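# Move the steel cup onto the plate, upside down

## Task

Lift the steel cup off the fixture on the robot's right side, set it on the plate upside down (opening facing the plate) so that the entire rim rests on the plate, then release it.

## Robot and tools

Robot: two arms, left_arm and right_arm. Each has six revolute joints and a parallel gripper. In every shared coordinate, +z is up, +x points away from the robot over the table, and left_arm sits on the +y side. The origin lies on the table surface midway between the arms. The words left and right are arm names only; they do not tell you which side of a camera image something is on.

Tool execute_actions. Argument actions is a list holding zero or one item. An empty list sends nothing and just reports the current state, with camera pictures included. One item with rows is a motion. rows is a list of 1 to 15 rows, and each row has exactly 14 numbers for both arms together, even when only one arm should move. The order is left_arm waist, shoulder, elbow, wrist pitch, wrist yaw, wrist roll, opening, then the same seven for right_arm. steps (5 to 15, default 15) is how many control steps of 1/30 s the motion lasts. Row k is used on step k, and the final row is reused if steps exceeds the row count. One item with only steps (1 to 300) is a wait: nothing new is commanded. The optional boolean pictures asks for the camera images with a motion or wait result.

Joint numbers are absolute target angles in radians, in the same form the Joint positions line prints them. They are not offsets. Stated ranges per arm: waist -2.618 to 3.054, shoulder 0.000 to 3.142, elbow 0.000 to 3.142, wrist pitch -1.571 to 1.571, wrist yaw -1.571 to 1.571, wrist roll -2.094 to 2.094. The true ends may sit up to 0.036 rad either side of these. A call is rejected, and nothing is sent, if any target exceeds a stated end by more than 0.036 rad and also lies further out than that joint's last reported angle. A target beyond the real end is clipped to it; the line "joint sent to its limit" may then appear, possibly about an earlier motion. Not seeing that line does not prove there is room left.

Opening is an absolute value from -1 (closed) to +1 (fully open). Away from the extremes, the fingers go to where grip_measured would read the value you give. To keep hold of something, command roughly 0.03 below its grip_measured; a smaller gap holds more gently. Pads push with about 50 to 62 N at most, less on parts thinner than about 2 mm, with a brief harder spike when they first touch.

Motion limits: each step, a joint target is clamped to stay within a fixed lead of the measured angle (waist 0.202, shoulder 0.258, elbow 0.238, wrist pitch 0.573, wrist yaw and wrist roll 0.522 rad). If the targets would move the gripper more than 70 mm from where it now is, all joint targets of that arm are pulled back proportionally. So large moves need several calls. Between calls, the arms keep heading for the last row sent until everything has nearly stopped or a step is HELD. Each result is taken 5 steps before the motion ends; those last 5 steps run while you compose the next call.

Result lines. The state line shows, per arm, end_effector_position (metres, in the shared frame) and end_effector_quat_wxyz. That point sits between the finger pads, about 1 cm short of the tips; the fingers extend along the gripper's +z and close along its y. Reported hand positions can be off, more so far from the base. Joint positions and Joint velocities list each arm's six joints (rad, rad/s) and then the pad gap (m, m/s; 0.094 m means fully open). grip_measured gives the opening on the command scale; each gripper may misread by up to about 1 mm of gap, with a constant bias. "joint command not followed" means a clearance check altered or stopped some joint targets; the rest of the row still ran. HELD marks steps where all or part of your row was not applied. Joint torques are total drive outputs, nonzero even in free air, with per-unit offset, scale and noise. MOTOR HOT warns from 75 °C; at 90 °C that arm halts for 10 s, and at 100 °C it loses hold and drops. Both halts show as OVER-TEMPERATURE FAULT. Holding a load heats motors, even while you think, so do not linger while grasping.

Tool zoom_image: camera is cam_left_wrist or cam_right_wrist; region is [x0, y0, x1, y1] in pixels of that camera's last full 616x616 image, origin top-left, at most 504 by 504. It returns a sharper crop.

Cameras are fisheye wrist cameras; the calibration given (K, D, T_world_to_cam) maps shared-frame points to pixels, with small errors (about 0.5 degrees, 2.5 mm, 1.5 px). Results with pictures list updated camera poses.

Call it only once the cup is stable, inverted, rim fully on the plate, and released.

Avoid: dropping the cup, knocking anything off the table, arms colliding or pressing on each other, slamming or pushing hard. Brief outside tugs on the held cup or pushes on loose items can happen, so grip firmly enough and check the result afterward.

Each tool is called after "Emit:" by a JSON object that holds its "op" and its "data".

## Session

Emit:
{"op": "execute_actions", "data": {"actions": []}}

Scene clock: 0.00 s of 4800.00 s.
left_arm: end_effector_position=(+0.1039, -0.1566, +0.1311) grip_measured=+1.000 end_effector_quat_wxyz=(+0.547, +0.585, +0.531, -0.275) | right_arm: end_effector_position=(+0.3766, -0.4131, +0.1636) grip_measured=+1.000 end_effector_quat_wxyz=(+0.627, +0.119, +0.763, +0.106)
Joint positions: left_arm=[-1.621  1.476  0.395  0.823 -0.214  0.313  0.094] | right_arm=[-0.387  1.306  0.37   0.735 -0.263  0.27   0.094]
Joint velocities: left_arm=[ 0.012  0.017 -0.012 -0.037 -0.007  0.081  0.   ] | right_arm=[ 0.002 -0.007  0.007  0.051 -0.037 -0.022  0.   ]
Joint torques (N m, as the arm reports them, + toward a larger angle): no reading
camera_calibration (this result's frames):
cam_left_wrist: T_world_to_cam=[[-0.93346, -0.0654467, -0.352659, 0.12301], [0.122674, 0.865665, -0.48536, 0.197923], [0.33705, -0.496327, -0.800036, 0.123886], [0, 0, 0, 1]] pos_world=[0.0487886, -0.101796, 0.238558]
cam_right_wrist: T_world_to_cam=[[-0.067065, -0.88431, -0.462059, -0.262295], [-0.560206, 0.416589, -0.715977, 0.542907], [0.825634, 0.210831, -0.523334, -0.0252078], [0, 0, 0, 1]] pos_world=[0.307361, -0.452805, 0.254321]

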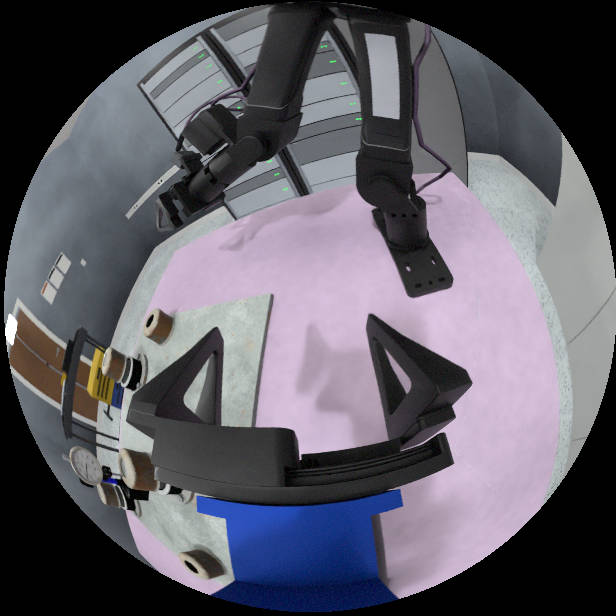

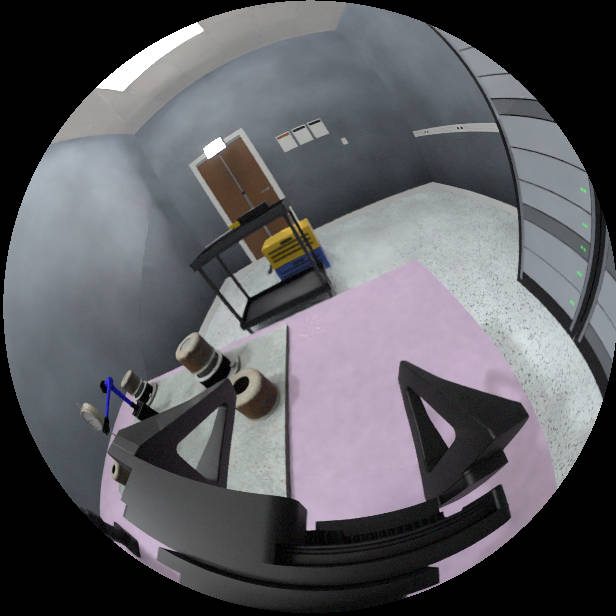

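Emit:
{"op": "execute_actions", "data": {"actions": [{"rows":[[-1.62,0.8,0.9,-0.6,0,0,1,-0.387,1.3,1.2,-0.4,0,0,1]]}]}}

Emit:
{"op": "execute_actions", "data": {"actions": [{"rows":[[-0.6,0.8,0.9,-0.6,0,0,1,0.2,2.07,2.05,-0.78,0,0,1]]}]}}

Emit:
{"op": "execute_actions", "data": {"actions": [{"steps":35}], "pictures": true}}

Scene clock: 0.50 s of 4800.00 s.
left_arm: end_effector_position=(+0.0717, -0.1126, +0.3331) grip_measured=+1.000 end_effector_quat_wxyz=(+0.493, +0.533, +0.546, -0.418) | right_arm: end_effector_position=(+0.4085, -0.4618, +0.2529) grip_measured=+1.000 end_effector_quat_wxyz=(+0.516, +0.116, +0.848, -0.039)
Joint positions: left_arm=[-1.621  0.924  0.861 -0.101 -0.042  0.064  0.094] | right_arm=[-0.385  1.316  1.054 -0.222 -0.037  0.04   0.094]
Joint velocities: left_arm=[-0.002 -2.01   0.828 -2.542  0.198 -0.3    0.   ] | right_arm=[-0.022  0.007  1.99  -1.15   0.242 -0.212  0.   ]
Joint torques (N m, as the arm reports them, + toward a larger angle): left_arm=[-0.18 -1.35  5.54  1.1   0.09 -0.01] | right_arm=[-0.09 -5.88  9.82  1.9   0.08 -0.12]
Steps of this call (steps 1 to 5: nothing new was sent; steps 6 to 15: the first 10 steps of this action). Readings (joint positions):
6: left_arm=[-1.621 1.451 0.421 0.739 -0.190 0.275] | right_arm=[-0.385 1.303 0.402 0.656 -0.234 0.232]
7: left_arm=[-1.621 1.404 0.465 0.596 -0.158 0.229] | right_arm=[-0.385 1.309 0.465 0.523 -0.189 0.189]
9: left_arm=[-1.621 1.292 0.572 0.381 -0.109 0.163] | right_arm=[-0.385 1.316 0.610 0.290 -0.121 0.124]
13: left_arm=[-1.621 1.060 0.791 0.057 -0.059 0.090] | right_arm=[-0.385 1.316 0.910 -0.110 -0.053 0.057]
15: the state above

Scene clock: 1.00 s of 4800.00 s.
left_arm: end_effector_position=(+0.2432, +0.0213, +0.2845) grip_measured=+1.000 end_effector_quat_wxyz=(+0.483, +0.351, +0.774, -0.213) | right_arm: end_effector_position=(+0.5110, -0.2915, +0.2318) grip_measured=+1.000 end_effector_quat_wxyz=(+0.395, -0.054, +0.916, +0.027)
Joint positions: left_arm=[-0.94   0.8    0.911 -0.57   0.002  0.011  0.094] | right_arm=[ 0.006  1.837  1.712 -0.63   0.006  0.015  0.094]
Joint velocities: left_arm=[ 2.107  0.002  0.002 -0.095 -0.007  0.007  0.   ] | right_arm=[ 1.092  1.702  1.341 -0.432  0.007 -0.037  0.   ]
Joint torques (N m, as the arm reports them, + toward a larger angle): left_arm=[-0.07 -0.06  5.75  1.95  0.09 -0.11] | right_arm=[ 1.6  -9.3   9.18  1.35  0.   -0.04]
Steps of this call (steps 1 to 5: the last 5 steps of your previous action; steps 6 to 15: the first 10 steps of this action). Readings (joint positions):
6: left_arm=[-1.592 0.768 0.911 -0.410 0.001 0.025] | right_arm=[-0.371 1.304 1.226 -0.338 -0.007 0.018]
7: left_arm=[-1.525 0.777 0.911 -0.450 0.007 0.023] | right_arm=[-0.339 1.348 1.284 -0.408 0.003 0.018]
9: left_arm=[-1.378 0.793 0.911 -0.507 0.005 0.018] | right_arm=[-0.250 1.465 1.405 -0.495 0.005 0.017]
13: left_arm=[-1.086 0.800 0.911 -0.561 0.002 0.013] | right_arm=[-0.075 1.717 1.618 -0.599 0.006 0.016]
15: the state above

Scene clock: 2.17 s of 4800.00 s.
left_arm: end_effector_position=(+0.3032, +0.1010, +0.2803) grip_measured=+1.000 end_effector_quat_wxyz=(+0.504, +0.214, +0.827, -0.125) | right_arm: end_effector_position=(+0.5274, -0.1748, +0.2101) grip_measured=+1.000 end_effector_quat_wxyz=(+0.355, -0.153, +0.920, +0.064)
Joint positions: left_arm=[-0.605  0.8    0.911 -0.589 -0.008  0.006  0.094] | right_arm=[ 0.204  2.083  2.023 -0.774 -0.007  0.008  0.094]
Joint velocities: left_arm=[-0.002  0.007 -0.007  0.007 -0.007  0.022  0.   ] | right_arm=[-0.012 -0.032 -0.022  0.022  0.007 -0.081  0.   ]
Joint torques (N m, as the arm reports them, + toward a larger angle): left_arm=[ 0.43 -0.2   5.49  1.89  0.08 -0.05] | right_arm=[ -0.31 -11.76   9.75   1.38   0.07  -0.06]
Kept back: nothing.
Steps of this call (steps 1 to 5: the last 5 steps of your previous action; steps 6 to 30: the robot went on to your last target; steps 31 to 35: nothing new was sent). Readings (joint positions):
1: left_arm=[-0.867 0.800 0.911 -0.574 0.002 0.011] | right_arm=[0.044 1.896 1.759 -0.645 0.006 0.015]
2: left_arm=[-0.794 0.800 0.911 -0.576 0.001 0.010] | right_arm=[0.083 1.956 1.814 -0.667 0.006 0.015]
4: left_arm=[-0.662 0.800 0.911 -0.579 -0.005 0.008] | right_arm=[0.155 2.068 1.936 -0.707 0.005 0.013]
8: left_arm=[-0.605 0.800 0.911 -0.585 -0.012 0.006] | right_arm=[0.232 2.117 1.996 -0.746 -0.008 0.008]
35: the state above
All arms were judged still, so your last target was given up. Only a new action makes them travel on or press farther. Fingers that are still opening or closing keep moving.
camera_calibration (this result's frames):
cam_left_wrist: T_world_to_cam=[[-0.56257, -0.826729, 0.00587929, 0.242459], [-0.771034, 0.522078, -0.36461, 0.294833], [0.298364, -0.209652, -0.931142, 0.323461], [0, 0, 0, 1]] pos_world=[0.267217, 0.114336, 0.407261]
cam_right_wrist: T_world_to_cam=[[0.215131, -0.96792, -0.129807, -0.253203], [-0.938052, -0.16784, -0.303132, 0.571776], [0.271621, 0.186979, -0.944066, 0.200771], [0, 0, 0, 1]] pos_world=[0.536294, -0.186654, 0.329997]

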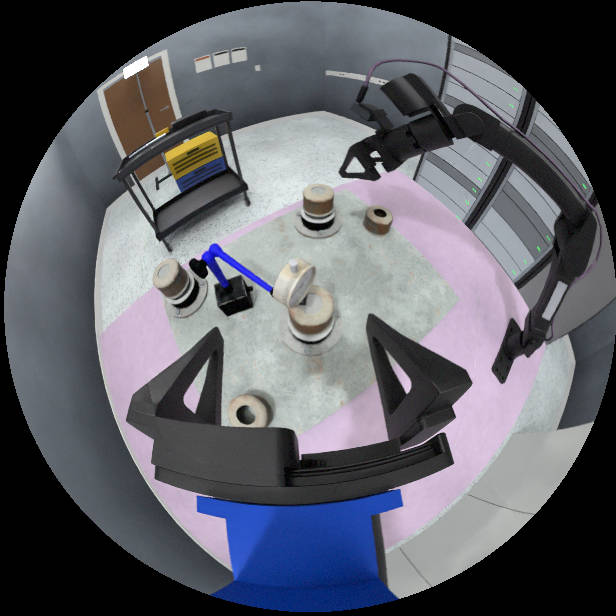

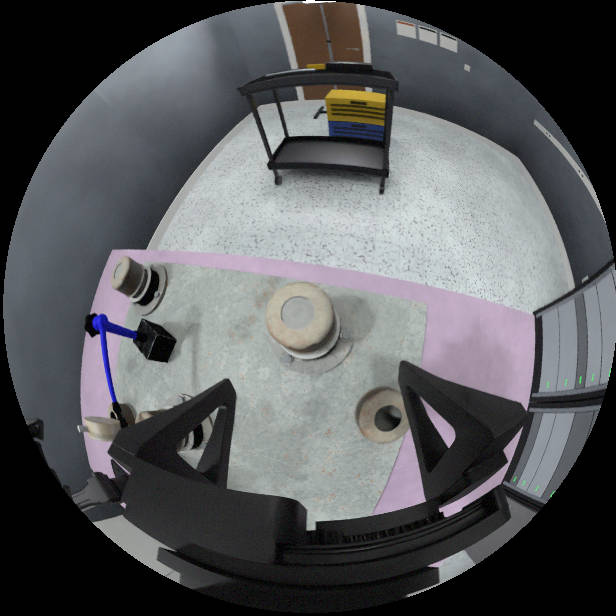

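Emit:
{"op": "execute_actions", "data": {"actions": [{"rows":[[-0.6,0.8,0.9,-0.6,0,0,1,0.243,2.12,2.12,-0.75,0,0,1],[-0.6,0.8,0.9,-0.6,0,0,1,0.243,2.16,2.17,-0.75,0,0,1],[-0.6,0.8,0.9,-0.6,0,0,1,0.243,2.2,2.22,-0.75,0,0,1],[-0.6,0.8,0.9,-0.6,0,0,1,0.243,2.24,2.27,-0.75,0,0,1],[-0.6,0.8,0.9,-0.6,0,0,1,0.243,2.28,2.31,-0.75,0,0,1],[-0.6,0.8,0.9,-0.6,0,0,1,0.243,2.32,2.35,-0.75,0,0,1],[-0.6,0.8,0.9,-0.6,0,0,1,0.243,2.35,2.385,-0.75,0,0,1],[-0.6,0.8,0.9,-0.6,0,0,1,0.243,2.38,2.385,-0.75,0,0,1],[-0.6,0.8,0.9,-0.6,0,0,1,0.243,2.4,2.385,-0.75,0,0,1],[-0.6,0.8,0.9,-0.6,0,0,1,0.243,2.42,2.385,-0.75,0,0,1],[-0.6,0.8,0.9,-0.6,0,0,1,0.243,2.44,2.385,-0.75,0,0,1]]}]}}

Emit:
{"op": "execute_actions", "data": {"actions": [{"steps":18}], "pictures": true}}

Scene clock: 2.90 s of 4800.00 s.
left_arm: end_effector_position=(+0.3032, +0.1009, +0.2803) grip_measured=+1.000 end_effector_quat_wxyz=(+0.504, +0.214, +0.827, -0.125) | right_arm: end_effector_position=(+0.5880, -0.1303, +0.2036) grip_measured=+1.000 end_effector_quat_wxyz=(+0.404, -0.165, +0.896, +0.079)
Joint positions: left_arm=[-0.605  0.8    0.911 -0.589 -0.007  0.006  0.094] | right_arm=[ 0.239  2.352  2.361 -0.731 -0.005  0.008  0.094]
Joint velocities: left_arm=[ 0.007  0.002 -0.017 -0.051 -0.007  0.037  0.   ] | right_arm=[-0.012  0.691  0.139  0.125  0.051 -0.022  0.   ]
Joint torques (N m, as the arm reports them, + toward a larger angle): left_arm=[ 0.35 -0.09  5.38  1.91  0.14 -0.11] | right_arm=[  0.32 -10.78   8.73   1.26   0.05  -0.03]
Steps of this call (steps 1 to 12: nothing new was sent; steps 13 to 22: the first 10 steps of this action). Readings (joint positions):
13: left_arm=[-0.605 0.800 0.911 -0.589 -0.008 0.006] | right_arm=[0.206 2.089 2.035 -0.780 -0.006 0.008]
14: left_arm=[-0.605 0.800 0.911 -0.589 -0.008 0.006] | right_arm=[0.209 2.106 2.066 -0.785 -0.005 0.008]
16: left_arm=[-0.605 0.800 0.911 -0.589 -0.007 0.006] | right_arm=[0.220 2.163 2.161 -0.779 -0.005 0.008]
20: left_arm=[-0.605 0.800 0.911 -0.589 -0.007 0.006] | right_arm=[0.237 2.299 2.334 -0.744 -0.005 0.008]
22: the state above

Scene clock: 3.50 s of 4800.00 s.
left_arm: end_effector_position=(+0.3032, +0.1009, +0.2803) grip_measured=+1.000 end_effector_quat_wxyz=(+0.504, +0.214, +0.827, -0.125) | right_arm: end_effector_position=(+0.5889, -0.1299, +0.1347) grip_measured=+1.000 end_effector_quat_wxyz=(+0.345, -0.169, +0.921, +0.068)
Joint positions: left_arm=[-0.605  0.8    0.911 -0.589 -0.007  0.006  0.094] | right_arm=[ 0.239  2.458  2.364 -0.758 -0.005  0.008  0.094]
Joint velocities: left_arm=[-0.022 -0.002  0.002  0.066 -0.007 -0.051  0.   ] | right_arm=[ 0.007 -0.002  0.007  0.022 -0.022  0.037  0.   ]
Joint torques (N m, as the arm reports them, + toward a larger angle): left_arm=[ 0.25 -0.22  5.47  1.93  0.04 -0.09] | right_arm=[  0.31 -14.68   9.25   1.49   0.03  -0.1 ]
Kept back: nothing.
Steps of this call (steps 1 to 5: the last 5 steps of your previous action; steps 6 to 18: the robot went on to your last target). Readings (joint positions):
1: left_arm=[-0.605 0.800 0.911 -0.589 -0.007 0.006] | right_arm=[0.239 2.377 2.363 -0.730 -0.005 0.008]
2: left_arm=[-0.605 0.800 0.911 -0.589 -0.007 0.006] | right_arm=[0.239 2.400 2.364 -0.730 -0.005 0.008]
4: left_arm=[-0.605 0.800 0.911 -0.589 -0.007 0.006] | right_arm=[0.239 2.443 2.364 -0.739 -0.005 0.008]
8: left_arm=[-0.605 0.800 0.911 -0.589 -0.007 0.006] | right_arm=[0.239 2.482 2.364 -0.762 -0.005 0.008]
18: the state above
camera_calibration (this result's frames):
cam_left_wrist: T_world_to_cam=[[-0.562849, -0.826537, 0.00605407, 0.242407], [-0.770888, 0.522283, -0.364625, 0.294778], [0.298214, -0.209896, -0.931135, 0.323526], [0, 0, 0, 1]] pos_world=[0.2672, 0.114308, 0.407262]
cam_right_wrist: T_world_to_cam=[[0.24567, -0.961142, -0.125908, -0.250421], [-0.936867, -0.202081, -0.285383, 0.606665], [0.24885, 0.188069, -0.950107, 0.118844], [0, 0, 0, 1]] pos_world=[0.600311, -0.140445, 0.254517]

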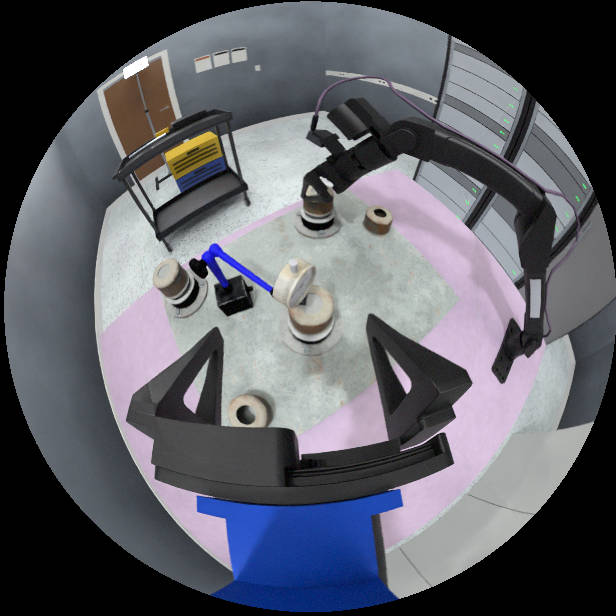

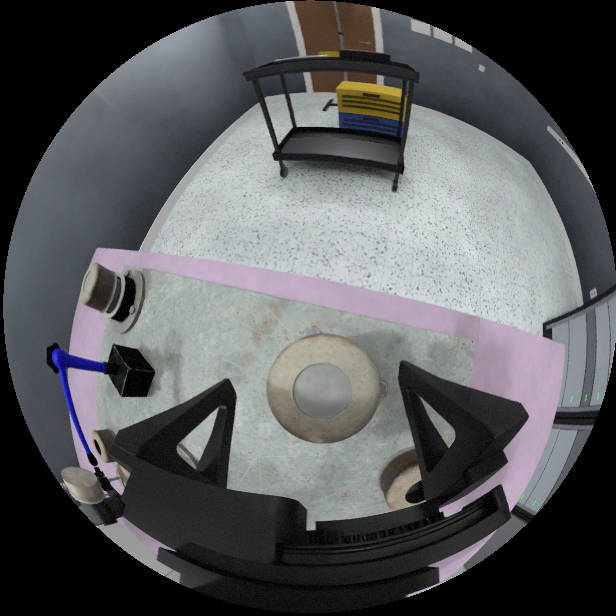

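Emit:
{"op": "execute_actions", "data": {"actions": [{"rows":[[-0.6,0.8,0.9,-0.6,0,0,1,0.235,2.435,2.34,-0.71,0,0,1],[-0.6,0.8,0.9,-0.6,0,0,1,0.235,2.435,2.315,-0.685,0,0,1],[-0.6,0.8,0.9,-0.6,0,0,1,0.235,2.435,2.29,-0.66,0,0,1],[-0.6,0.8,0.9,-0.6,0,0,1,0.235,2.435,2.265,-0.635,0,0,1],[-0.6,0.8,0.9,-0.6,0,0,1,0.235,2.435,2.24,-0.61,0,0,1],[-0.6,0.8,0.9,-0.6,0,0,1,0.235,2.435,2.215,-0.585,0,0,1],[-0.6,0.8,0.9,-0.6,0,0,1,0.235,2.435,2.19,-0.56,0,0,1],[-0.6,0.8,0.9,-0.6,0,0,1,0.235,2.435,2.165,-0.54,0,0,1],[-0.6,0.8,0.9,-0.6,0,0,1,0.235,2.435,2.135,-0.535,0,0,1]]}]}}

Emit:
{"op": "execute_actions", "data": {"actions": [{"steps":13}]}}

Emit:
{"op": "execute_actions", "data": {"actions": [{"rows":[[-0.6,0.8,0.9,-0.6,0,0,1,0.235,2.435,2.165,-0.535,0,0,0.46]]}]}}

Emit:
{"op": "execute_actions", "data": {"actions": [{"rows":[[-0.6,0.8,0.9,-0.6,0,0,1,0.235,2.41,2.18,-0.52,0,0,0.46],[-0.6,0.8,0.9,-0.6,0,0,1,0.235,2.39,2.19,-0.51,0,0,0.46],[-0.6,0.8,0.9,-0.6,0,0,1,0.235,2.375,2.2,-0.51,0,0,0.46],[-0.6,0.8,0.9,-0.6,0,0,1,0.235,2.36,2.21,-0.52,0,0,0.46],[-0.6,0.8,0.9,-0.6,0,0,1,0.235,2.35,2.22,-0.54,0,0,0.46],[-0.6,0.8,0.9,-0.6,0,0,1,0.235,2.35,2.235,-0.56,0,0,0.46],[-0.6,0.8,0.9,-0.6,0,0,1,0.235,2.35,2.25,-0.58,0,0,0.46],[-0.6,0.8,0.9,-0.6,0,0,1,0.235,2.35,2.265,-0.6,0,0,0.46],[-0.6,0.8,0.9,-0.6,0,0,1,0.235,2.35,2.28,-0.62,0,0,0.46]]}]}}

Emit:
{"op": "execute_actions", "data": {"actions": [{"steps":10}]}}

Scene clock: 4.30 s of 4800.00 s.
left_arm: end_effector_position=(+0.3032, +0.1009, +0.2803) grip_measured=+1.000 end_effector_quat_wxyz=(+0.504, +0.214, +0.827, -0.125) | right_arm: end_effector_position=(+0.5882, -0.1302, +0.0957) grip_measured=+1.000 end_effector_quat_wxyz=(+0.344, -0.169, +0.921, +0.068)
Joint positions: left_arm=[-0.605  0.8    0.911 -0.589 -0.007  0.006  0.094] | right_arm=[ 0.239  2.441  2.179 -0.593 -0.005  0.008  0.094]
Joint velocities: left_arm=[-0.017  0.022 -0.017  0.007  0.051  0.022  0.   ] | right_arm=[-0.012  0.027 -0.632  0.286 -0.051 -0.007  0.   ]
Joint torques (N m, as the arm reports them, + toward a larger angle): left_arm=[ 0.66 -0.22  5.46  1.96  0.09 -0.11] | right_arm=[ -0.45 -13.89   6.8    1.64   0.06  -0.03]
Steps of this call (steps 1 to 14: the robot went on to your last target; steps 15 to 24: the first 10 steps of this action). Readings (joint positions):
15: left_arm=[-0.605 0.800 0.911 -0.589 -0.007 0.006] | right_arm=[0.239 2.458 2.364 -0.755 -0.005 0.008]
16: left_arm=[-0.605 0.800 0.911 -0.589 -0.007 0.006] | right_arm=[0.239 2.457 2.357 -0.743 -0.005 0.008]
18: left_arm=[-0.605 0.800 0.911 -0.589 -0.007 0.006] | right_arm=[0.239 2.448 2.324 -0.707 -0.005 0.008]
22: left_arm=[-0.605 0.800 0.911 -0.589 -0.007 0.006] | right_arm=[0.239 2.441 2.231 -0.624 -0.005 0.008]
24: the state above

Scene clock: 4.73 s of 4800.00 s.
left_arm: end_effector_position=(+0.3032, +0.1009, +0.2803) grip_measured=+1.000 end_effector_quat_wxyz=(+0.504, +0.214, +0.827, -0.125) | right_arm: end_effector_position=(+0.5877, -0.1304, +0.0779) grip_measured=+1.000 end_effector_quat_wxyz=(+0.339, -0.170, +0.923, +0.067)
Joint positions: left_arm=[-0.605  0.8    0.911 -0.589 -0.007  0.006  0.094] | right_arm=[ 0.239  2.455  2.14  -0.551 -0.005  0.008  0.094]
Joint velocities: left_arm=[ 0.012 -0.007 -0.012  0.007 -0.066 -0.022  0.   ] | right_arm=[-0.002  0.007 -0.002  0.081  0.037  0.007  0.   ]
Joint torques (N m, as the arm reports them, + toward a larger angle): left_arm=[ 0.71 -0.29  5.5   1.93  0.08 -0.05] | right_arm=[ -0.5  -14.8    6.96   1.52   0.07  -0.03]
Kept back: nothing.
Steps of this call (steps 1 to 5: the last 5 steps of your previous action; steps 6 to 13: the robot went on to your last target). Readings (joint positions):
1: left_arm=[-0.605 0.800 0.911 -0.589 -0.007 0.006] | right_arm=[0.239 2.444 2.162 -0.588 -0.005 0.008]
2: left_arm=[-0.605 0.800 0.911 -0.589 -0.007 0.006] | right_arm=[0.239 2.448 2.151 -0.585 -0.005 0.008]
4: left_arm=[-0.605 0.800 0.911 -0.589 -0.007 0.006] | right_arm=[0.239 2.455 2.141 -0.581 -0.005 0.008]
8: left_arm=[-0.605 0.800 0.911 -0.589 -0.007 0.006] | right_arm=[0.239 2.455 2.140 -0.564 -0.005 0.008]
13: the state above

Scene clock: 5.07 s of 4800.00 s.
left_arm: end_effector_position=(+0.3032, +0.1009, +0.2803) grip_measured=+1.000 end_effector_quat_wxyz=(+0.504, +0.214, +0.827, -0.125) | right_arm: end_effector_position=(+0.5894, -0.1332, +0.0783) grip_measured=+0.542 end_effector_quat_wxyz=(+0.341, -0.168, +0.923, +0.062)
Joint positions: left_arm=[-0.605  0.8    0.911 -0.589 -0.007  0.006  0.094] | right_arm=[ 0.237  2.455  2.14  -0.549  0.004  0.006  0.072]
Joint velocities: left_arm=[-0.002 -0.007 -0.002  0.022 -0.007 -0.007  0.   ] | right_arm=[-0.002 -0.022  0.032 -0.022 -0.066  0.007  0.001]
Joint torques (N m, as the arm reports them, + toward a larger angle): left_arm=[ 0.49 -0.19  5.55  1.94  0.06 -0.05] | right_arm=[ -0.43 -15.     9.7    1.55   0.    -0.05]
Steps of this call (steps 1 to 10: the first 10 steps of this action). Readings (joint positions):
1: left_arm=[-0.605 0.800 0.911 -0.589 -0.007 0.006] | right_arm=[0.239 2.455 2.140 -0.550 -0.005 0.008]
2: left_arm=[-0.605 0.800 0.911 -0.589 -0.007 0.006] | right_arm=[0.239 2.455 2.140 -0.549 0.006 0.007]
4: left_arm=[-0.605 0.800 0.911 -0.589 -0.007 0.006] | right_arm=[0.237 2.455 2.140 -0.549 0.004 0.006]
8: left_arm=[-0.605 0.800 0.911 -0.589 -0.007 0.006] | right_arm=[0.237 2.455 2.140 -0.549 0.004 0.006]
10: the state above

Scene clock: 5.57 s of 4800.00 s.
left_arm: end_effector_position=(+0.3032, +0.1009, +0.2803) grip_measured=+1.000 end_effector_quat_wxyz=(+0.504, +0.214, +0.827, -0.125) | right_arm: end_effector_position=(+0.5897, -0.1330, +0.1208) grip_measured=+0.542 end_effector_quat_wxyz=(+0.358, -0.167, +0.916, +0.066)
Joint positions: left_arm=[-0.605  0.8    0.911 -0.589 -0.007  0.006  0.094] | right_arm=[ 0.237  2.412  2.207 -0.62   0.004  0.006  0.072]
Joint velocities: left_arm=[-0.007 -0.002 -0.007  0.022  0.022 -0.081  0.   ] | right_arm=[ 0.002 -0.193  0.398 -0.418  0.022  0.095 -0.   ]
Joint torques (N m, as the arm reports them, + toward a larger angle): left_arm=[ 0.52 -0.13  5.37  1.92  0.09 -0.09] | right_arm=[ -0.32 -17.22  11.76   1.96  -0.01  -0.03]
Steps of this call (steps 1 to 5: the last 5 steps of your previous action; steps 6 to 15: the first 10 steps of this action). Readings (joint positions):
6: left_arm=[-0.605 0.800 0.911 -0.589 -0.007 0.006] | right_arm=[0.237 2.454 2.140 -0.549 0.004 0.006]
7: left_arm=[-0.605 0.800 0.911 -0.589 -0.007 0.006] | right_arm=[0.237 2.452 2.140 -0.549 0.004 0.006]
9: left_arm=[-0.605 0.800 0.911 -0.589 -0.007 0.006] | right_arm=[0.237 2.444 2.140 -0.551 0.004 0.006]
13: left_arm=[-0.605 0.800 0.911 -0.589 -0.007 0.006] | right_arm=[0.237 2.424 2.176 -0.589 0.004 0.006]
15: the state above

Scene clock: 5.90 s of 4800.00 s.
left_arm: end_effector_position=(+0.3032, +0.1009, +0.2803) grip_measured=+1.000 end_effector_quat_wxyz=(+0.504, +0.214, +0.827, -0.125) | right_arm: end_effector_position=(+0.5924, -0.1320, +0.1626) grip_measured=+0.542 end_effector_quat_wxyz=(+0.390, -0.164, +0.903, +0.072)
Joint positions: left_arm=[-0.605  0.8    0.911 -0.589 -0.007  0.006  0.094] | right_arm=[ 0.237  2.369  2.248 -0.635  0.004  0.006  0.072]
Joint velocities: left_arm=[-0.012  0.007 -0.002 -0.051 -0.007 -0.007  0.   ] | right_arm=[ 0.002  0.051  0.002 -0.183  0.007 -0.022 -0.   ]
Joint torques (N m, as the arm reports them, + toward a larger angle): left_arm=[ 0.45 -0.1   5.56  1.98  0.12 -0.04] | right_arm=[ -0.12 -14.56  10.3    1.93  -0.01  -0.03]
Kept back: nothing.
Steps of this call (steps 1 to 5: the last 5 steps of your previous action; steps 6 to 10: the robot went on to your last target). Readings (joint positions):
1: left_arm=[-0.605 0.800 0.911 -0.589 -0.007 0.006] | right_arm=[0.237 2.405 2.219 -0.628 0.004 0.006]
2: left_arm=[-0.605 0.800 0.911 -0.589 -0.007 0.006] | right_arm=[0.237 2.397 2.229 -0.630 0.004 0.006]
4: left_arm=[-0.605 0.800 0.911 -0.589 -0.007 0.006] | right_arm=[0.237 2.382 2.240 -0.631 0.004 0.006]
8: left_arm=[-0.605 0.800 0.911 -0.589 -0.007 0.006] | right_arm=[0.237 2.368 2.248 -0.631 0.004 0.006]
10: the state above

Emit:
{"op": "execute_actions", "data": {"actions": [{"rows":[[-0.6,0.8,0.9,-0.6,0,0,1,0.29,1.61,1.04,-0.18,0,0,0.46]]}]}}

Emit:
{"op": "execute_actions", "data": {"actions": [{"steps":28}], "pictures": true}}

Scene clock: 6.40 s of 4800.00 s.
left_arm: end_effector_position=(+0.3032, +0.1009, +0.2802) grip_measured=+1.000 end_effector_quat_wxyz=(+0.504, +0.214, +0.827, -0.125) | right_arm: end_effector_position=(+0.5057, -0.1383, +0.2047) grip_measured=+0.542 end_effector_quat_wxyz=(+0.446, -0.179, +0.872, +0.093)
Joint positions: left_arm=[-0.605  0.8    0.911 -0.589 -0.007  0.006  0.094] | right_arm=[ 0.282  1.897  1.584 -0.311  0.003  0.006  0.072]
Joint velocities: left_arm=[-0.007  0.012 -0.007 -0.007  0.022  0.022  0.   ] | right_arm=[ 0.115 -2.205 -2.576  0.725 -0.051  0.007  0.   ]
Joint torques (N m, as the arm reports them, + toward a larger angle): left_arm=[ 0.66  0.1   5.46  1.93  0.09 -0.12] | right_arm=[ -0.15 -13.02   8.14   1.73   0.02  -0.03]
Steps of this call (steps 1 to 5: the robot went on to your last target; steps 6 to 15: the first 10 steps of this action). Readings (joint positions):
6: left_arm=[-0.605 0.800 0.911 -0.589 -0.007 0.006] | right_arm=[0.238 2.353 2.216 -0.614 0.004 0.006]
7: left_arm=[-0.605 0.800 0.911 -0.589 -0.007 0.006] | right_arm=[0.240 2.323 2.157 -0.567 0.004 0.006]
9: left_arm=[-0.605 0.800 0.911 -0.589 -0.007 0.006] | right_arm=[0.247 2.249 2.036 -0.495 0.004 0.006]
13: left_arm=[-0.605 0.800 0.911 -0.589 -0.007 0.006] | right_arm=[0.271 2.039 1.751 -0.365 0.004 0.006]
15: the state above

Scene clock: 7.33 s of 4800.00 s.
left_arm: end_effector_position=(+0.3032, +0.1009, +0.2802) grip_measured=+1.000 end_effector_quat_wxyz=(+0.504, +0.214, +0.827, -0.125) | right_arm: end_effector_position=(+0.3906, -0.1852, +0.0982) grip_measured=+0.542 end_effector_quat_wxyz=(+0.342, -0.192, +0.917, +0.073)
Joint positions: left_arm=[-0.605  0.8    0.911 -0.589 -0.007  0.006  0.094] | right_arm=[ 0.288  1.637  1.005 -0.224  0.001  0.005  0.072]
Joint velocities: left_arm=[ 0.012  0.002 -0.007 -0.007  0.037 -0.022  0.   ] | right_arm=[-0.017  0.002  0.002  0.154 -0.022  0.007 -0.   ]
Joint torques (N m, as the arm reports them, + toward a larger angle): left_arm=[ 0.49 -0.29  5.56  1.95  0.14 -0.03] | right_arm=[ 0.05 -8.83 10.13  1.69  0.    0.02]
Kept back: nothing.
Steps of this call (steps 1 to 5: the last 5 steps of your previous action; steps 6 to 28: the robot went on to your last target). Readings (joint positions):
1: left_arm=[-0.605 0.800 0.911 -0.589 -0.007 0.006] | right_arm=[0.285 1.818 1.496 -0.292 0.003 0.006]
2: left_arm=[-0.605 0.800 0.911 -0.589 -0.007 0.006] | right_arm=[0.287 1.740 1.412 -0.276 0.002 0.006]
4: left_arm=[-0.605 0.800 0.911 -0.589 -0.007 0.006] | right_arm=[0.288 1.614 1.262 -0.238 0.001 0.006]
8: left_arm=[-0.605 0.800 0.911 -0.589 -0.007 0.006] | right_arm=[0.288 1.581 1.082 -0.209 0.001 0.006]
28: the state above
camera_calibration (this result's frames):
cam_left_wrist: T_world_to_cam=[[-0.562847, -0.826538, 0.00608973, 0.242393], [-0.77101, 0.52235, -0.364271, 0.294638], [0.297903, -0.209724, -0.931273, 0.323579], [0, 0, 0, 1]] pos_world=[0.267204, 0.114306, 0.407192]
cam_right_wrist: T_world_to_cam=[[0.290171, -0.949409, -0.120096, -0.275258], [-0.926576, -0.247352, -0.283327, 0.386694], [0.239288, 0.193492, -0.951474, 0.148796], [0, 0, 0, 1]] pos_world=[0.402568, -0.194473, 0.218079]

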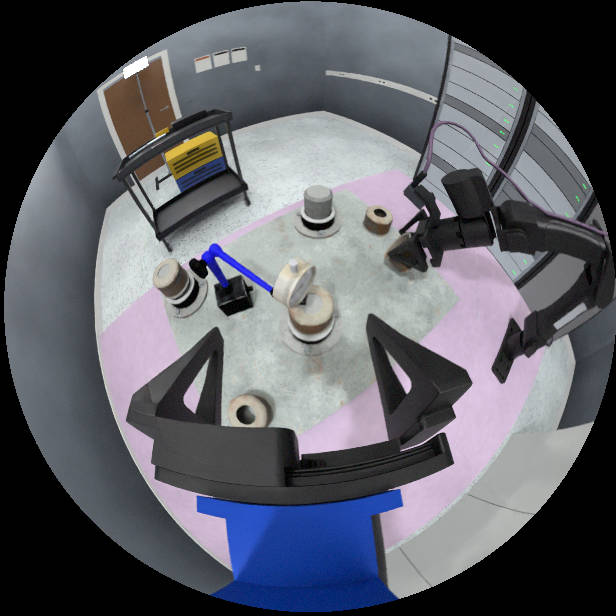

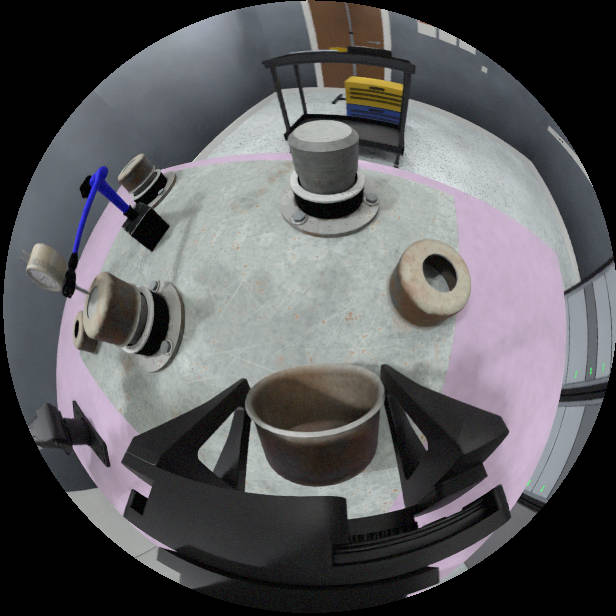

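Emit:
{"op": "execute_actions", "data": {"actions": [{"rows":[[-0.6,0.8,0.9,-0.6,0,0,1,0.29,1.8,1.72,-1.2,0,0,0.4]]}]}}

Emit:
{"op": "execute_actions", "data": {"actions": [{"rows":[[-0.6,0.8,0.9,-0.6,0,0,1,0.29,1.9,1.72,-1.57,0,0,0.4]]}]}}

Emit:
{"op": "execute_actions", "data": {"actions": [{"rows":[[-0.6,0.8,0.9,-0.6,0,0,1,0.29,2.04,1.72,-1.57,0,0,0.4]]}]}}

Emit:
{"op": "execute_actions", "data": {"actions": [{"steps":15}], "pictures": true}}

Emit:
{"op": "zoom_image", "data": {"camera": "cam_left_wrist", "region": [340,160,540,360]}}

Scene clock: 8.17 s of 4800.00 s.
left_arm: end_effector_position=(+0.3032, +0.1009, +0.2802) grip_measured=+1.000 end_effector_quat_wxyz=(+0.504, +0.214, +0.827, -0.125) | right_arm: end_effector_position=(+0.3725, -0.1933, +0.1396) grip_measured=+0.542 end_effector_quat_wxyz=(+0.139, -0.203, +0.969, +0.029)
Joint positions: left_arm=[-0.605  0.8    0.911 -0.589 -0.007  0.006  0.094] | right_arm=[ 0.288  1.847  1.629 -1.068  0.001  0.005  0.072]
Joint velocities: left_arm=[-0.017  0.007  0.002  0.037 -0.037  0.081  0.   ] | right_arm=[-0.002 -0.31   1.233 -0.667 -0.037 -0.007 -0.001]
Joint torques (N m, as the arm reports them, + toward a larger angle): left_arm=[ 0.43 -0.13  5.43  1.99  0.1  -0.11] | right_arm=[  0.33 -10.92   7.94   0.31  -0.01  -0.04]
Steps of this call (steps 1 to 15: the robot went on to your last target; steps 16 to 25: the first 10 steps of this action). Readings (joint positions):
16: left_arm=[-0.605 0.800 0.911 -0.589 -0.007 0.006] | right_arm=[0.288 1.657 1.045 -0.299 0.001 0.005]
17: left_arm=[-0.605 0.800 0.911 -0.589 -0.007 0.006] | right_arm=[0.288 1.701 1.124 -0.425 0.001 0.005]
19: left_arm=[-0.605 0.800 0.911 -0.589 -0.007 0.006] | right_arm=[0.288 1.791 1.274 -0.638 0.001 0.005]
23: left_arm=[-0.605 0.800 0.911 -0.589 -0.007 0.006] | right_arm=[0.288 1.855 1.523 -0.992 0.001 0.005]
25: the state above

Scene clock: 8.67 s of 4800.00 s.
left_arm: end_effector_position=(+0.3032, +0.1009, +0.2802) grip_measured=+1.000 end_effector_quat_wxyz=(+0.504, +0.214, +0.827, -0.125) | right_arm: end_effector_position=(+0.2936, -0.2283, +0.1258) grip_measured=+0.542 end_effector_quat_wxyz=(-0.076, -0.204, +0.976, -0.017)
Joint positions: left_arm=[-0.605  0.8    0.911 -0.589 -0.007  0.006  0.094] | right_arm=[ 0.288  1.935  1.719 -1.511  0.001  0.005  0.072]
Joint velocities: left_arm=[-0.002  0.017  0.007  0.095 -0.007  0.037  0.   ] | right_arm=[ 0.002 -0.085  0.012 -0.271 -0.007 -0.066  0.001]
Joint torques (N m, as the arm reports them, + toward a larger angle): left_arm=[ 0.47 -0.43  5.55  1.92  0.13 -0.03] | right_arm=[  0.05 -10.85   5.92  -0.35   0.02   0.  ]
Steps of this call (steps 1 to 5: the last 5 steps of your previous action; steps 6 to 15: the first 10 steps of this action). Readings (joint positions):
6: left_arm=[-0.605 0.800 0.911 -0.589 -0.007 0.006] | right_arm=[0.288 1.802 1.710 -1.170 0.001 0.005]
7: left_arm=[-0.605 0.800 0.911 -0.589 -0.007 0.006] | right_arm=[0.288 1.818 1.719 -1.235 0.001 0.005]
9: left_arm=[-0.605 0.800 0.911 -0.589 -0.007 0.006] | right_arm=[0.288 1.863 1.719 -1.360 0.001 0.005]
13: left_arm=[-0.605 0.800 0.911 -0.589 -0.007 0.006] | right_arm=[0.288 1.934 1.719 -1.488 0.001 0.005]
15: the state above

Scene clock: 9.17 s of 4800.00 s.
left_arm: end_effector_position=(+0.3032, +0.1009, +0.2802) grip_measured=+1.000 end_effector_quat_wxyz=(+0.504, +0.214, +0.827, -0.125) | right_arm: end_effector_position=(+0.2851, -0.2321, +0.0862) grip_measured=+0.542 end_effector_quat_wxyz=(-0.159, -0.202, +0.966, -0.035)
Joint positions: left_arm=[-0.605  0.8    0.911 -0.589 -0.007  0.006  0.094] | right_arm=[ 0.288  2.074  1.721 -1.544  0.001  0.005  0.072]
Joint velocities: left_arm=[ 0.007 -0.017  0.012  0.022  0.051 -0.037  0.   ] | right_arm=[ 0.007 -0.046 -0.007  0.022 -0.095 -0.022 -0.001]
Joint torques (N m, as the arm reports them, + toward a larger angle): left_arm=[ 0.41  0.09  5.5   1.95  0.08 -0.12] | right_arm=[ -0.16 -11.71   5.55  -0.79  -0.02   0.  ]
Steps of this call (steps 1 to 5: the last 5 steps of your previous action; steps 6 to 15: the first 10 steps of this action). Readings (joint positions):
6: left_arm=[-0.605 0.800 0.911 -0.589 -0.007 0.006] | right_arm=[0.288 1.937 1.719 -1.546 0.001 0.005]
7: left_arm=[-0.605 0.800 0.911 -0.589 -0.007 0.006] | right_arm=[0.288 1.951 1.721 -1.551 0.001 0.005]
9: left_arm=[-0.605 0.800 0.911 -0.589 -0.007 0.006] | right_arm=[0.288 2.001 1.721 -1.554 0.001 0.005]
13: left_arm=[-0.605 0.800 0.911 -0.589 -0.007 0.006] | right_arm=[0.288 2.072 1.721 -1.546 0.001 0.005]
15: the state above

Scene clock: 9.67 s of 4800.00 s.
left_arm: end_effector_position=(+0.3032, +0.1009, +0.2802) grip_measured=+1.000 end_effector_quat_wxyz=(+0.504, +0.214, +0.827, -0.125) | right_arm: end_effector_position=(+0.2853, -0.2320, +0.0882) grip_measured=+0.542 end_effector_quat_wxyz=(-0.156, -0.202, +0.966, -0.034)
Joint positions: left_arm=[-0.605  0.8    0.911 -0.589 -0.007  0.006  0.094] | right_arm=[ 0.288  2.067  1.721 -1.544  0.001  0.005  0.072]
Joint velocities: left_arm=[-0.007  0.017 -0.007 -0.007 -0.037 -0.007  0.   ] | right_arm=[ 0.002 -0.002  0.007 -0.007 -0.007  0.007  0.001]
Joint torques (N m, as the arm reports them, + toward a larger angle): left_arm=[ 0.54 -0.26  5.63  2.    0.08 -0.09] | right_arm=[  0.29 -11.3    5.62  -0.72   0.02  -0.02]
Kept back: nothing.
Steps of this call (steps 1 to 5: the last 5 steps of your previous action; steps 6 to 15: the robot went on to your last target). Readings (joint positions):
1: left_arm=[-0.605 0.800 0.911 -0.589 -0.007 0.006] | right_arm=[0.288 2.071 1.721 -1.544 0.001 0.005]
2: left_arm=[-0.605 0.800 0.911 -0.589 -0.007 0.006] | right_arm=[0.288 2.069 1.721 -1.544 0.001 0.005]
4: left_arm=[-0.605 0.800 0.911 -0.589 -0.007 0.006] | right_arm=[0.288 2.067 1.721 -1.544 0.001 0.005]
8: left_arm=[-0.605 0.800 0.911 -0.589 -0.007 0.006] | right_arm=[0.288 2.067 1.721 -1.544 0.001 0.005]
15: the state above
All arms were judged still, so your last target was given up. Only a new action makes them travel on or press farther. Fingers that are still opening or closing keep moving.
camera_calibration (this result's frames):
cam_left_wrist: T_world_to_cam=[[-0.562847, -0.826538, 0.00608973, 0.242393], [-0.77101, 0.52235, -0.364271, 0.294638], [0.297903, -0.209724, -0.931273, 0.323579], [0, 0, 0, 1]] pos_world=[0.267204, 0.114306, 0.407192]
cam_right_wrist: T_world_to_cam=[[0.249584, -0.967439, 0.0420737, -0.297233], [-0.725547, -0.158051, 0.669777, 0.153943], [-0.641318, -0.197692, -0.74137, 0.315479], [0, 0, 0, 1]] pos_world=[0.3882, -0.200856, 0.143285]

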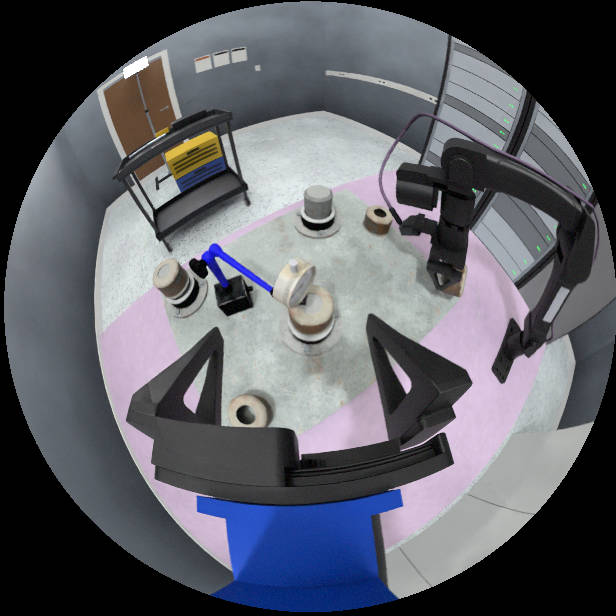

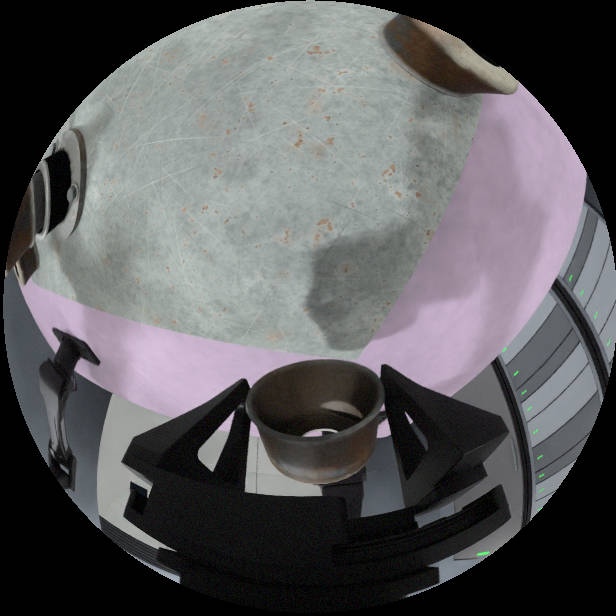

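Region (340, 160, 540, 360) of cam_left_wrist's 616x616 image, scaled by 2.520, with more detail than that image has.

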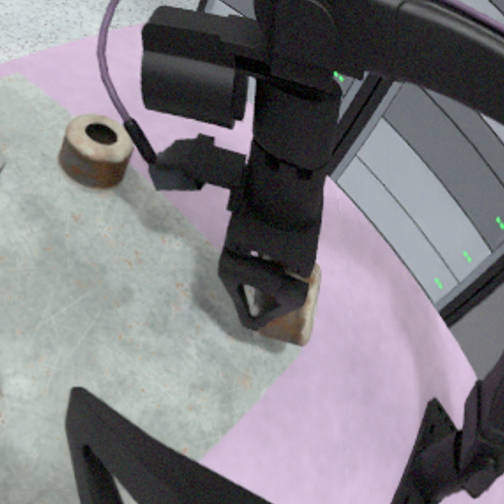

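Emit:
{"op": "execute_actions", "data": {"actions": [{"rows":[[-0.6,0.8,0.9,-0.6,0,0,1,0.31,2.08,1.76,-1.57,0,0,0.4],[-0.6,0.8,0.9,-0.6,0,0,1,0.31,2.1,1.77,-1.57,0,0,0.4],[-0.6,0.8,0.9,-0.6,0,0,1,0.31,2.12,1.78,-1.57,0,0,0.4],[-0.6,0.8,0.9,-0.6,0,0,1,0.31,2.14,1.79,-1.57,0,0,0.4],[-0.6,0.8,0.9,-0.6,0,0,1,0.31,2.16,1.8,-1.57,0,0,0.4],[-0.6,0.8,0.9,-0.6,0,0,1,0.31,2.18,1.81,-1.57,0,0,0.4],[-0.6,0.8,0.9,-0.6,0,0,1,0.31,2.2,1.82,-1.57,0,0,0.4],[-0.6,0.8,0.9,-0.6,0,0,1,0.31,2.22,1.83,-1.57,0,0,0.4],[-0.6,0.8,0.9,-0.6,0,0,1,0.31,2.235,1.84,-1.57,0,0,0.4],[-0.6,0.8,0.9,-0.6,0,0,1,0.31,2.25,1.85,-1.57,0,0,0.4],[-0.6,0.8,0.9,-0.6,0,0,1,0.31,2.265,1.86,-1.57,0,0,0.4],[-0.6,0.8,0.9,-0.6,0,0,1,0.31,2.28,1.87,-1.57,0,0,0.4],[-0.6,0.8,0.9,-0.6,0,0,1,0.31,2.295,1.88,-1.57,0,0,0.4]]}]}}

Emit:
{"op": "execute_actions", "data": {"actions": [{"steps":15}], "pictures": true}}

Scene clock: 10.33 s of 4800.00 s.
left_arm: end_effector_position=(+0.3032, +0.1009, +0.2802) grip_measured=+1.000 end_effector_quat_wxyz=(+0.504, +0.214, +0.827, -0.125) | right_arm: end_effector_position=(+0.2952, -0.2231, +0.0546) grip_measured=+0.542 end_effector_quat_wxyz=(-0.195, -0.207, +0.958, -0.043)
Joint positions: left_arm=[-0.605  0.8    0.911 -0.589 -0.007  0.006  0.094] | right_arm=[ 0.3    2.223  1.802 -1.552  0.001  0.005  0.072]
Joint velocities: left_arm=[-0.017  0.007 -0.012  0.022 -0.007 -0.007  0.   ] | right_arm=[ 0.007  0.623  0.222  0.007 -0.022 -0.037 -0.001]
Joint torques (N m, as the arm reports them, + toward a larger angle): left_arm=[ 0.68 -0.21  5.55  1.96  0.04 -0.07] | right_arm=[  0.7  -11.2    8.22  -0.84   0.    -0.07]
Steps of this call (steps 1 to 10: nothing new was sent; steps 11 to 20: the first 10 steps of this action). Readings (joint positions):
11: left_arm=[-0.605 0.800 0.911 -0.589 -0.007 0.006] | right_arm=[0.289 2.068 1.721 -1.544 0.001 0.005]
12: left_arm=[-0.605 0.800 0.911 -0.589 -0.007 0.006] | right_arm=[0.290 2.073 1.724 -1.547 0.001 0.005]
14: left_arm=[-0.605 0.800 0.911 -0.589 -0.007 0.006] | right_arm=[0.295 2.096 1.743 -1.554 0.001 0.005]
18: left_arm=[-0.605 0.800 0.911 -0.589 -0.007 0.006] | right_arm=[0.300 2.178 1.785 -1.553 0.001 0.005]
20: the state above

Scene clock: 10.83 s of 4800.00 s.
left_arm: end_effector_position=(+0.3032, +0.1009, +0.2802) grip_measured=+1.000 end_effector_quat_wxyz=(+0.504, +0.214, +0.827, -0.125) | right_arm: end_effector_position=(+0.2984, -0.2216, +0.0418) grip_measured=+0.542 end_effector_quat_wxyz=(-0.215, -0.206, +0.953, -0.048)
Joint positions: left_arm=[-0.605  0.8    0.911 -0.589 -0.007  0.006  0.094] | right_arm=[ 0.3    2.292  1.849 -1.572  0.001  0.005  0.072]
Joint velocities: left_arm=[ 0.007 -0.012  0.012  0.007  0.022 -0.007  0.   ] | right_arm=[-0.002 -0.022  0.012  0.022 -0.066  0.022  0.   ]
Joint torques (N m, as the arm reports them, + toward a larger angle): left_arm=[ 0.32  0.15  5.41  1.95  0.11 -0.07] | right_arm=[  0.82 -10.69   8.02  -0.74   0.05  -0.02]
Kept back: nothing.
Steps of this call (steps 1 to 5: the last 5 steps of your previous action; steps 6 to 15: the robot went on to your last target). Readings (joint positions):
1: left_arm=[-0.605 0.800 0.911 -0.589 -0.007 0.006] | right_arm=[0.300 2.244 1.809 -1.551 0.001 0.005]
2: left_arm=[-0.605 0.800 0.911 -0.589 -0.007 0.006] | right_arm=[0.300 2.263 1.819 -1.554 0.001 0.005]
4: left_arm=[-0.605 0.800 0.911 -0.589 -0.007 0.006] | right_arm=[0.300 2.286 1.840 -1.560 0.001 0.005]
8: left_arm=[-0.605 0.800 0.911 -0.589 -0.007 0.006] | right_arm=[0.300 2.292 1.849 -1.572 0.001 0.005]
15: the state above
camera_calibration (this result's frames):
cam_left_wrist: T_world_to_cam=[[-0.562847, -0.826538, 0.00608973, 0.242393], [-0.77101, 0.52235, -0.364271, 0.294638], [0.297903, -0.209724, -0.931273, 0.323579], [0, 0, 0, 1]] pos_world=[0.267204, 0.114306, 0.407192]
cam_right_wrist: T_world_to_cam=[[0.26764, -0.961511, 0.062173, -0.29338], [-0.642902, -0.130147, 0.754811, 0.174143], [-0.717667, -0.241989, -0.65299, 0.300794], [0, 0, 0, 1]] pos_world=[0.406347, -0.186635, 0.0832102]

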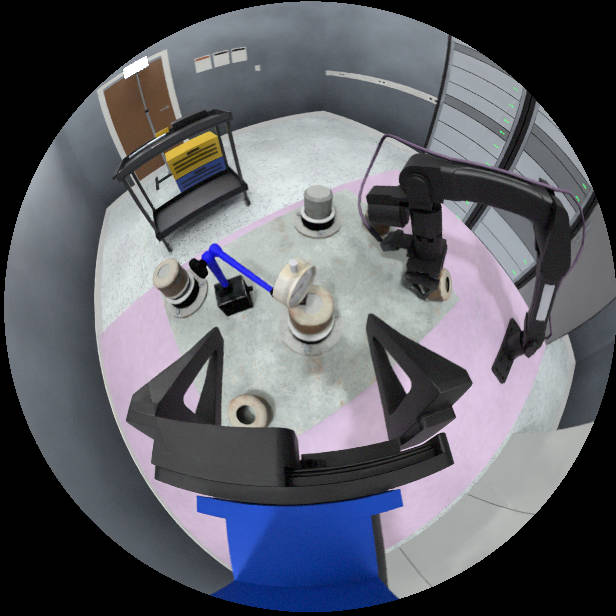

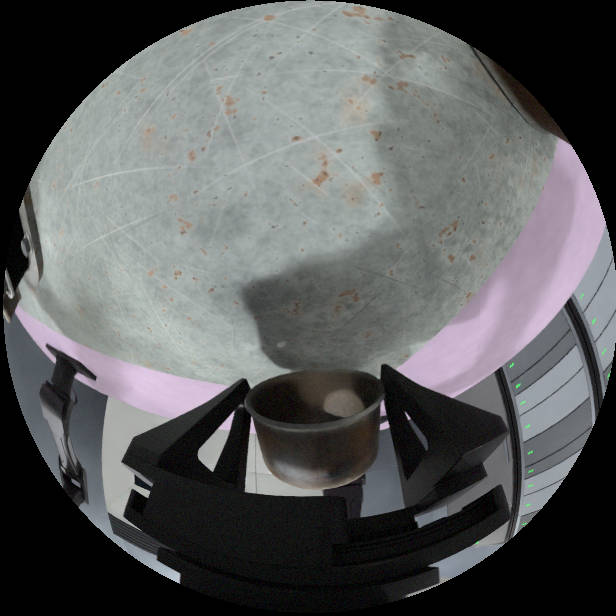

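Emit:
{"op": "execute_actions", "data": {"actions": [{"rows":[[-0.6,0.8,0.9,-0.6,0,0,1,0.31,2.3,1.88,-1.53,0,0,0.5],[-0.6,0.8,0.9,-0.6,0,0,1,0.31,2.305,1.88,-1.49,0,0,0.5],[-0.6,0.8,0.9,-0.6,0,0,1,0.31,2.31,1.88,-1.45,0,0,0.5],[-0.6,0.8,0.9,-0.6,0,0,1,0.31,2.31,1.88,-1.41,0,0,0.5]]}]}}

Emit:
{"op": "execute_actions", "data": {"actions": [{"steps":12}], "pictures": true}}

Scene clock: 11.43 s of 4800.00 s.
left_arm: end_effector_position=(+0.3032, +0.1009, +0.2802) grip_measured=+1.000 end_effector_quat_wxyz=(+0.504, +0.214, +0.827, -0.125) | right_arm: end_effector_position=(+0.3174, -0.2129, +0.0275) grip_measured=+0.542 end_effector_quat_wxyz=(-0.176, -0.208, +0.962, -0.039)
Joint positions: left_arm=[-0.605  0.8    0.911 -0.589 -0.007  0.006  0.094] | right_arm=[ 0.3    2.307  1.849 -1.475  0.001  0.005  0.072]
Joint velocities: left_arm=[ 0.007  0.002  0.002 -0.007  0.037  0.037  0.   ] | right_arm=[-0.007  0.037 -0.032  0.227  0.066  0.081  0.001]
Joint torques (N m, as the arm reports them, + toward a larger angle): left_arm=[ 0.78 -0.14  5.3   1.92  0.09 -0.11] | right_arm=[  0.72 -11.     8.17  -0.23   0.04  -0.03]
Steps of this call (steps 1 to 8: the robot went on to your last target; steps 9 to 18: the first 10 steps of this action). Readings (joint positions):
9: left_arm=[-0.605 0.800 0.911 -0.589 -0.007 0.006] | right_arm=[0.300 2.292 1.849 -1.570 0.001 0.005]
10: left_arm=[-0.605 0.800 0.911 -0.589 -0.007 0.006] | right_arm=[0.300 2.293 1.849 -1.567 0.001 0.005]
12: left_arm=[-0.605 0.800 0.911 -0.589 -0.007 0.006] | right_arm=[0.300 2.295 1.849 -1.550 0.001 0.005]
16: left_arm=[-0.605 0.800 0.911 -0.589 -0.007 0.006] | right_arm=[0.300 2.303 1.849 -1.494 0.001 0.005]
18: the state above

Scene clock: 11.83 s of 4800.00 s.
left_arm: end_effector_position=(+0.3032, +0.1009, +0.2802) grip_measured=+1.000 end_effector_quat_wxyz=(+0.504, +0.214, +0.827, -0.125) | right_arm: end_effector_position=(+0.3221, -0.2107, +0.0249) grip_measured=+0.542 end_effector_quat_wxyz=(-0.165, -0.208, +0.963, -0.037)
Joint positions: left_arm=[-0.605  0.8    0.911 -0.589 -0.007  0.006  0.094] | right_arm=[ 0.3    2.309  1.849 -1.452  0.001  0.005  0.072]
Joint velocities: left_arm=[-0.002 -0.017 -0.002 -0.007 -0.022  0.007  0.   ] | right_arm=[-0.007  0.012 -0.022 -0.037  0.022 -0.037  0.   ]
Joint torques (N m, as the arm reports them, + toward a larger angle): left_arm=[ 0.61 -0.1   5.39  1.91  0.08 -0.04] | right_arm=[  0.69 -10.74   8.21  -0.11  -0.01  -0.02]
Kept back: nothing.
Steps of this call (steps 1 to 5: the last 5 steps of your previous action; steps 6 to 12: the robot went on to your last target). Readings (joint positions):
1: left_arm=[-0.605 0.800 0.911 -0.589 -0.007 0.006] | right_arm=[0.300 2.308 1.849 -1.468 0.001 0.005]
2: left_arm=[-0.605 0.800 0.911 -0.589 -0.007 0.006] | right_arm=[0.300 2.309 1.849 -1.463 0.001 0.005]
4: left_arm=[-0.605 0.800 0.911 -0.589 -0.007 0.006] | right_arm=[0.300 2.309 1.849 -1.456 0.001 0.005]
8: left_arm=[-0.605 0.800 0.911 -0.589 -0.007 0.006] | right_arm=[0.300 2.309 1.849 -1.452 0.001 0.005]
12: the state above
camera_calibration (this result's frames):
cam_left_wrist: T_world_to_cam=[[-0.562847, -0.826538, 0.00608973, 0.242393], [-0.77101, 0.52235, -0.364271, 0.294638], [0.297903, -0.209724, -0.931273, 0.323579], [0, 0, 0, 1]] pos_world=[0.267204, 0.114306, 0.407192]
cam_right_wrist: T_world_to_cam=[[0.262577, -0.963837, 0.0455189, -0.286636], [-0.710586, -0.16124, 0.684886, 0.220615], [-0.652779, -0.212181, -0.727227, 0.296653], [0, 0, 0, 1]] pos_world=[0.425679, -0.177754, 0.0776857]

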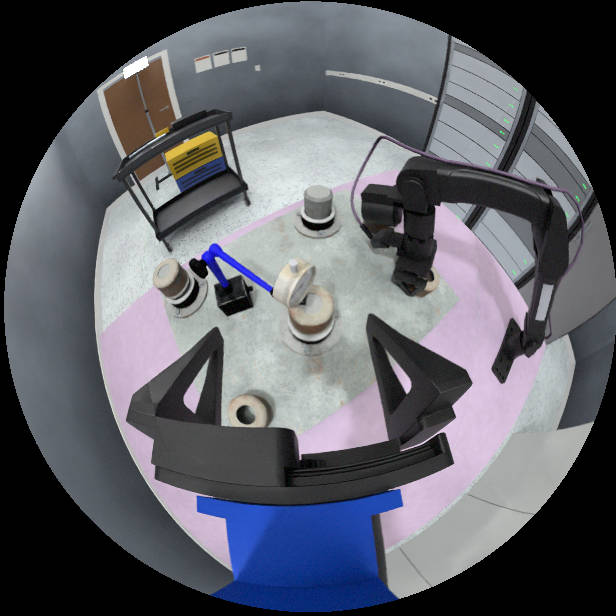

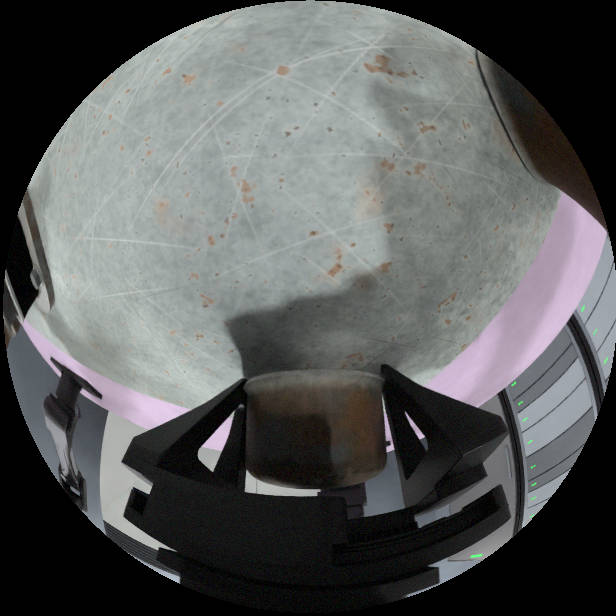

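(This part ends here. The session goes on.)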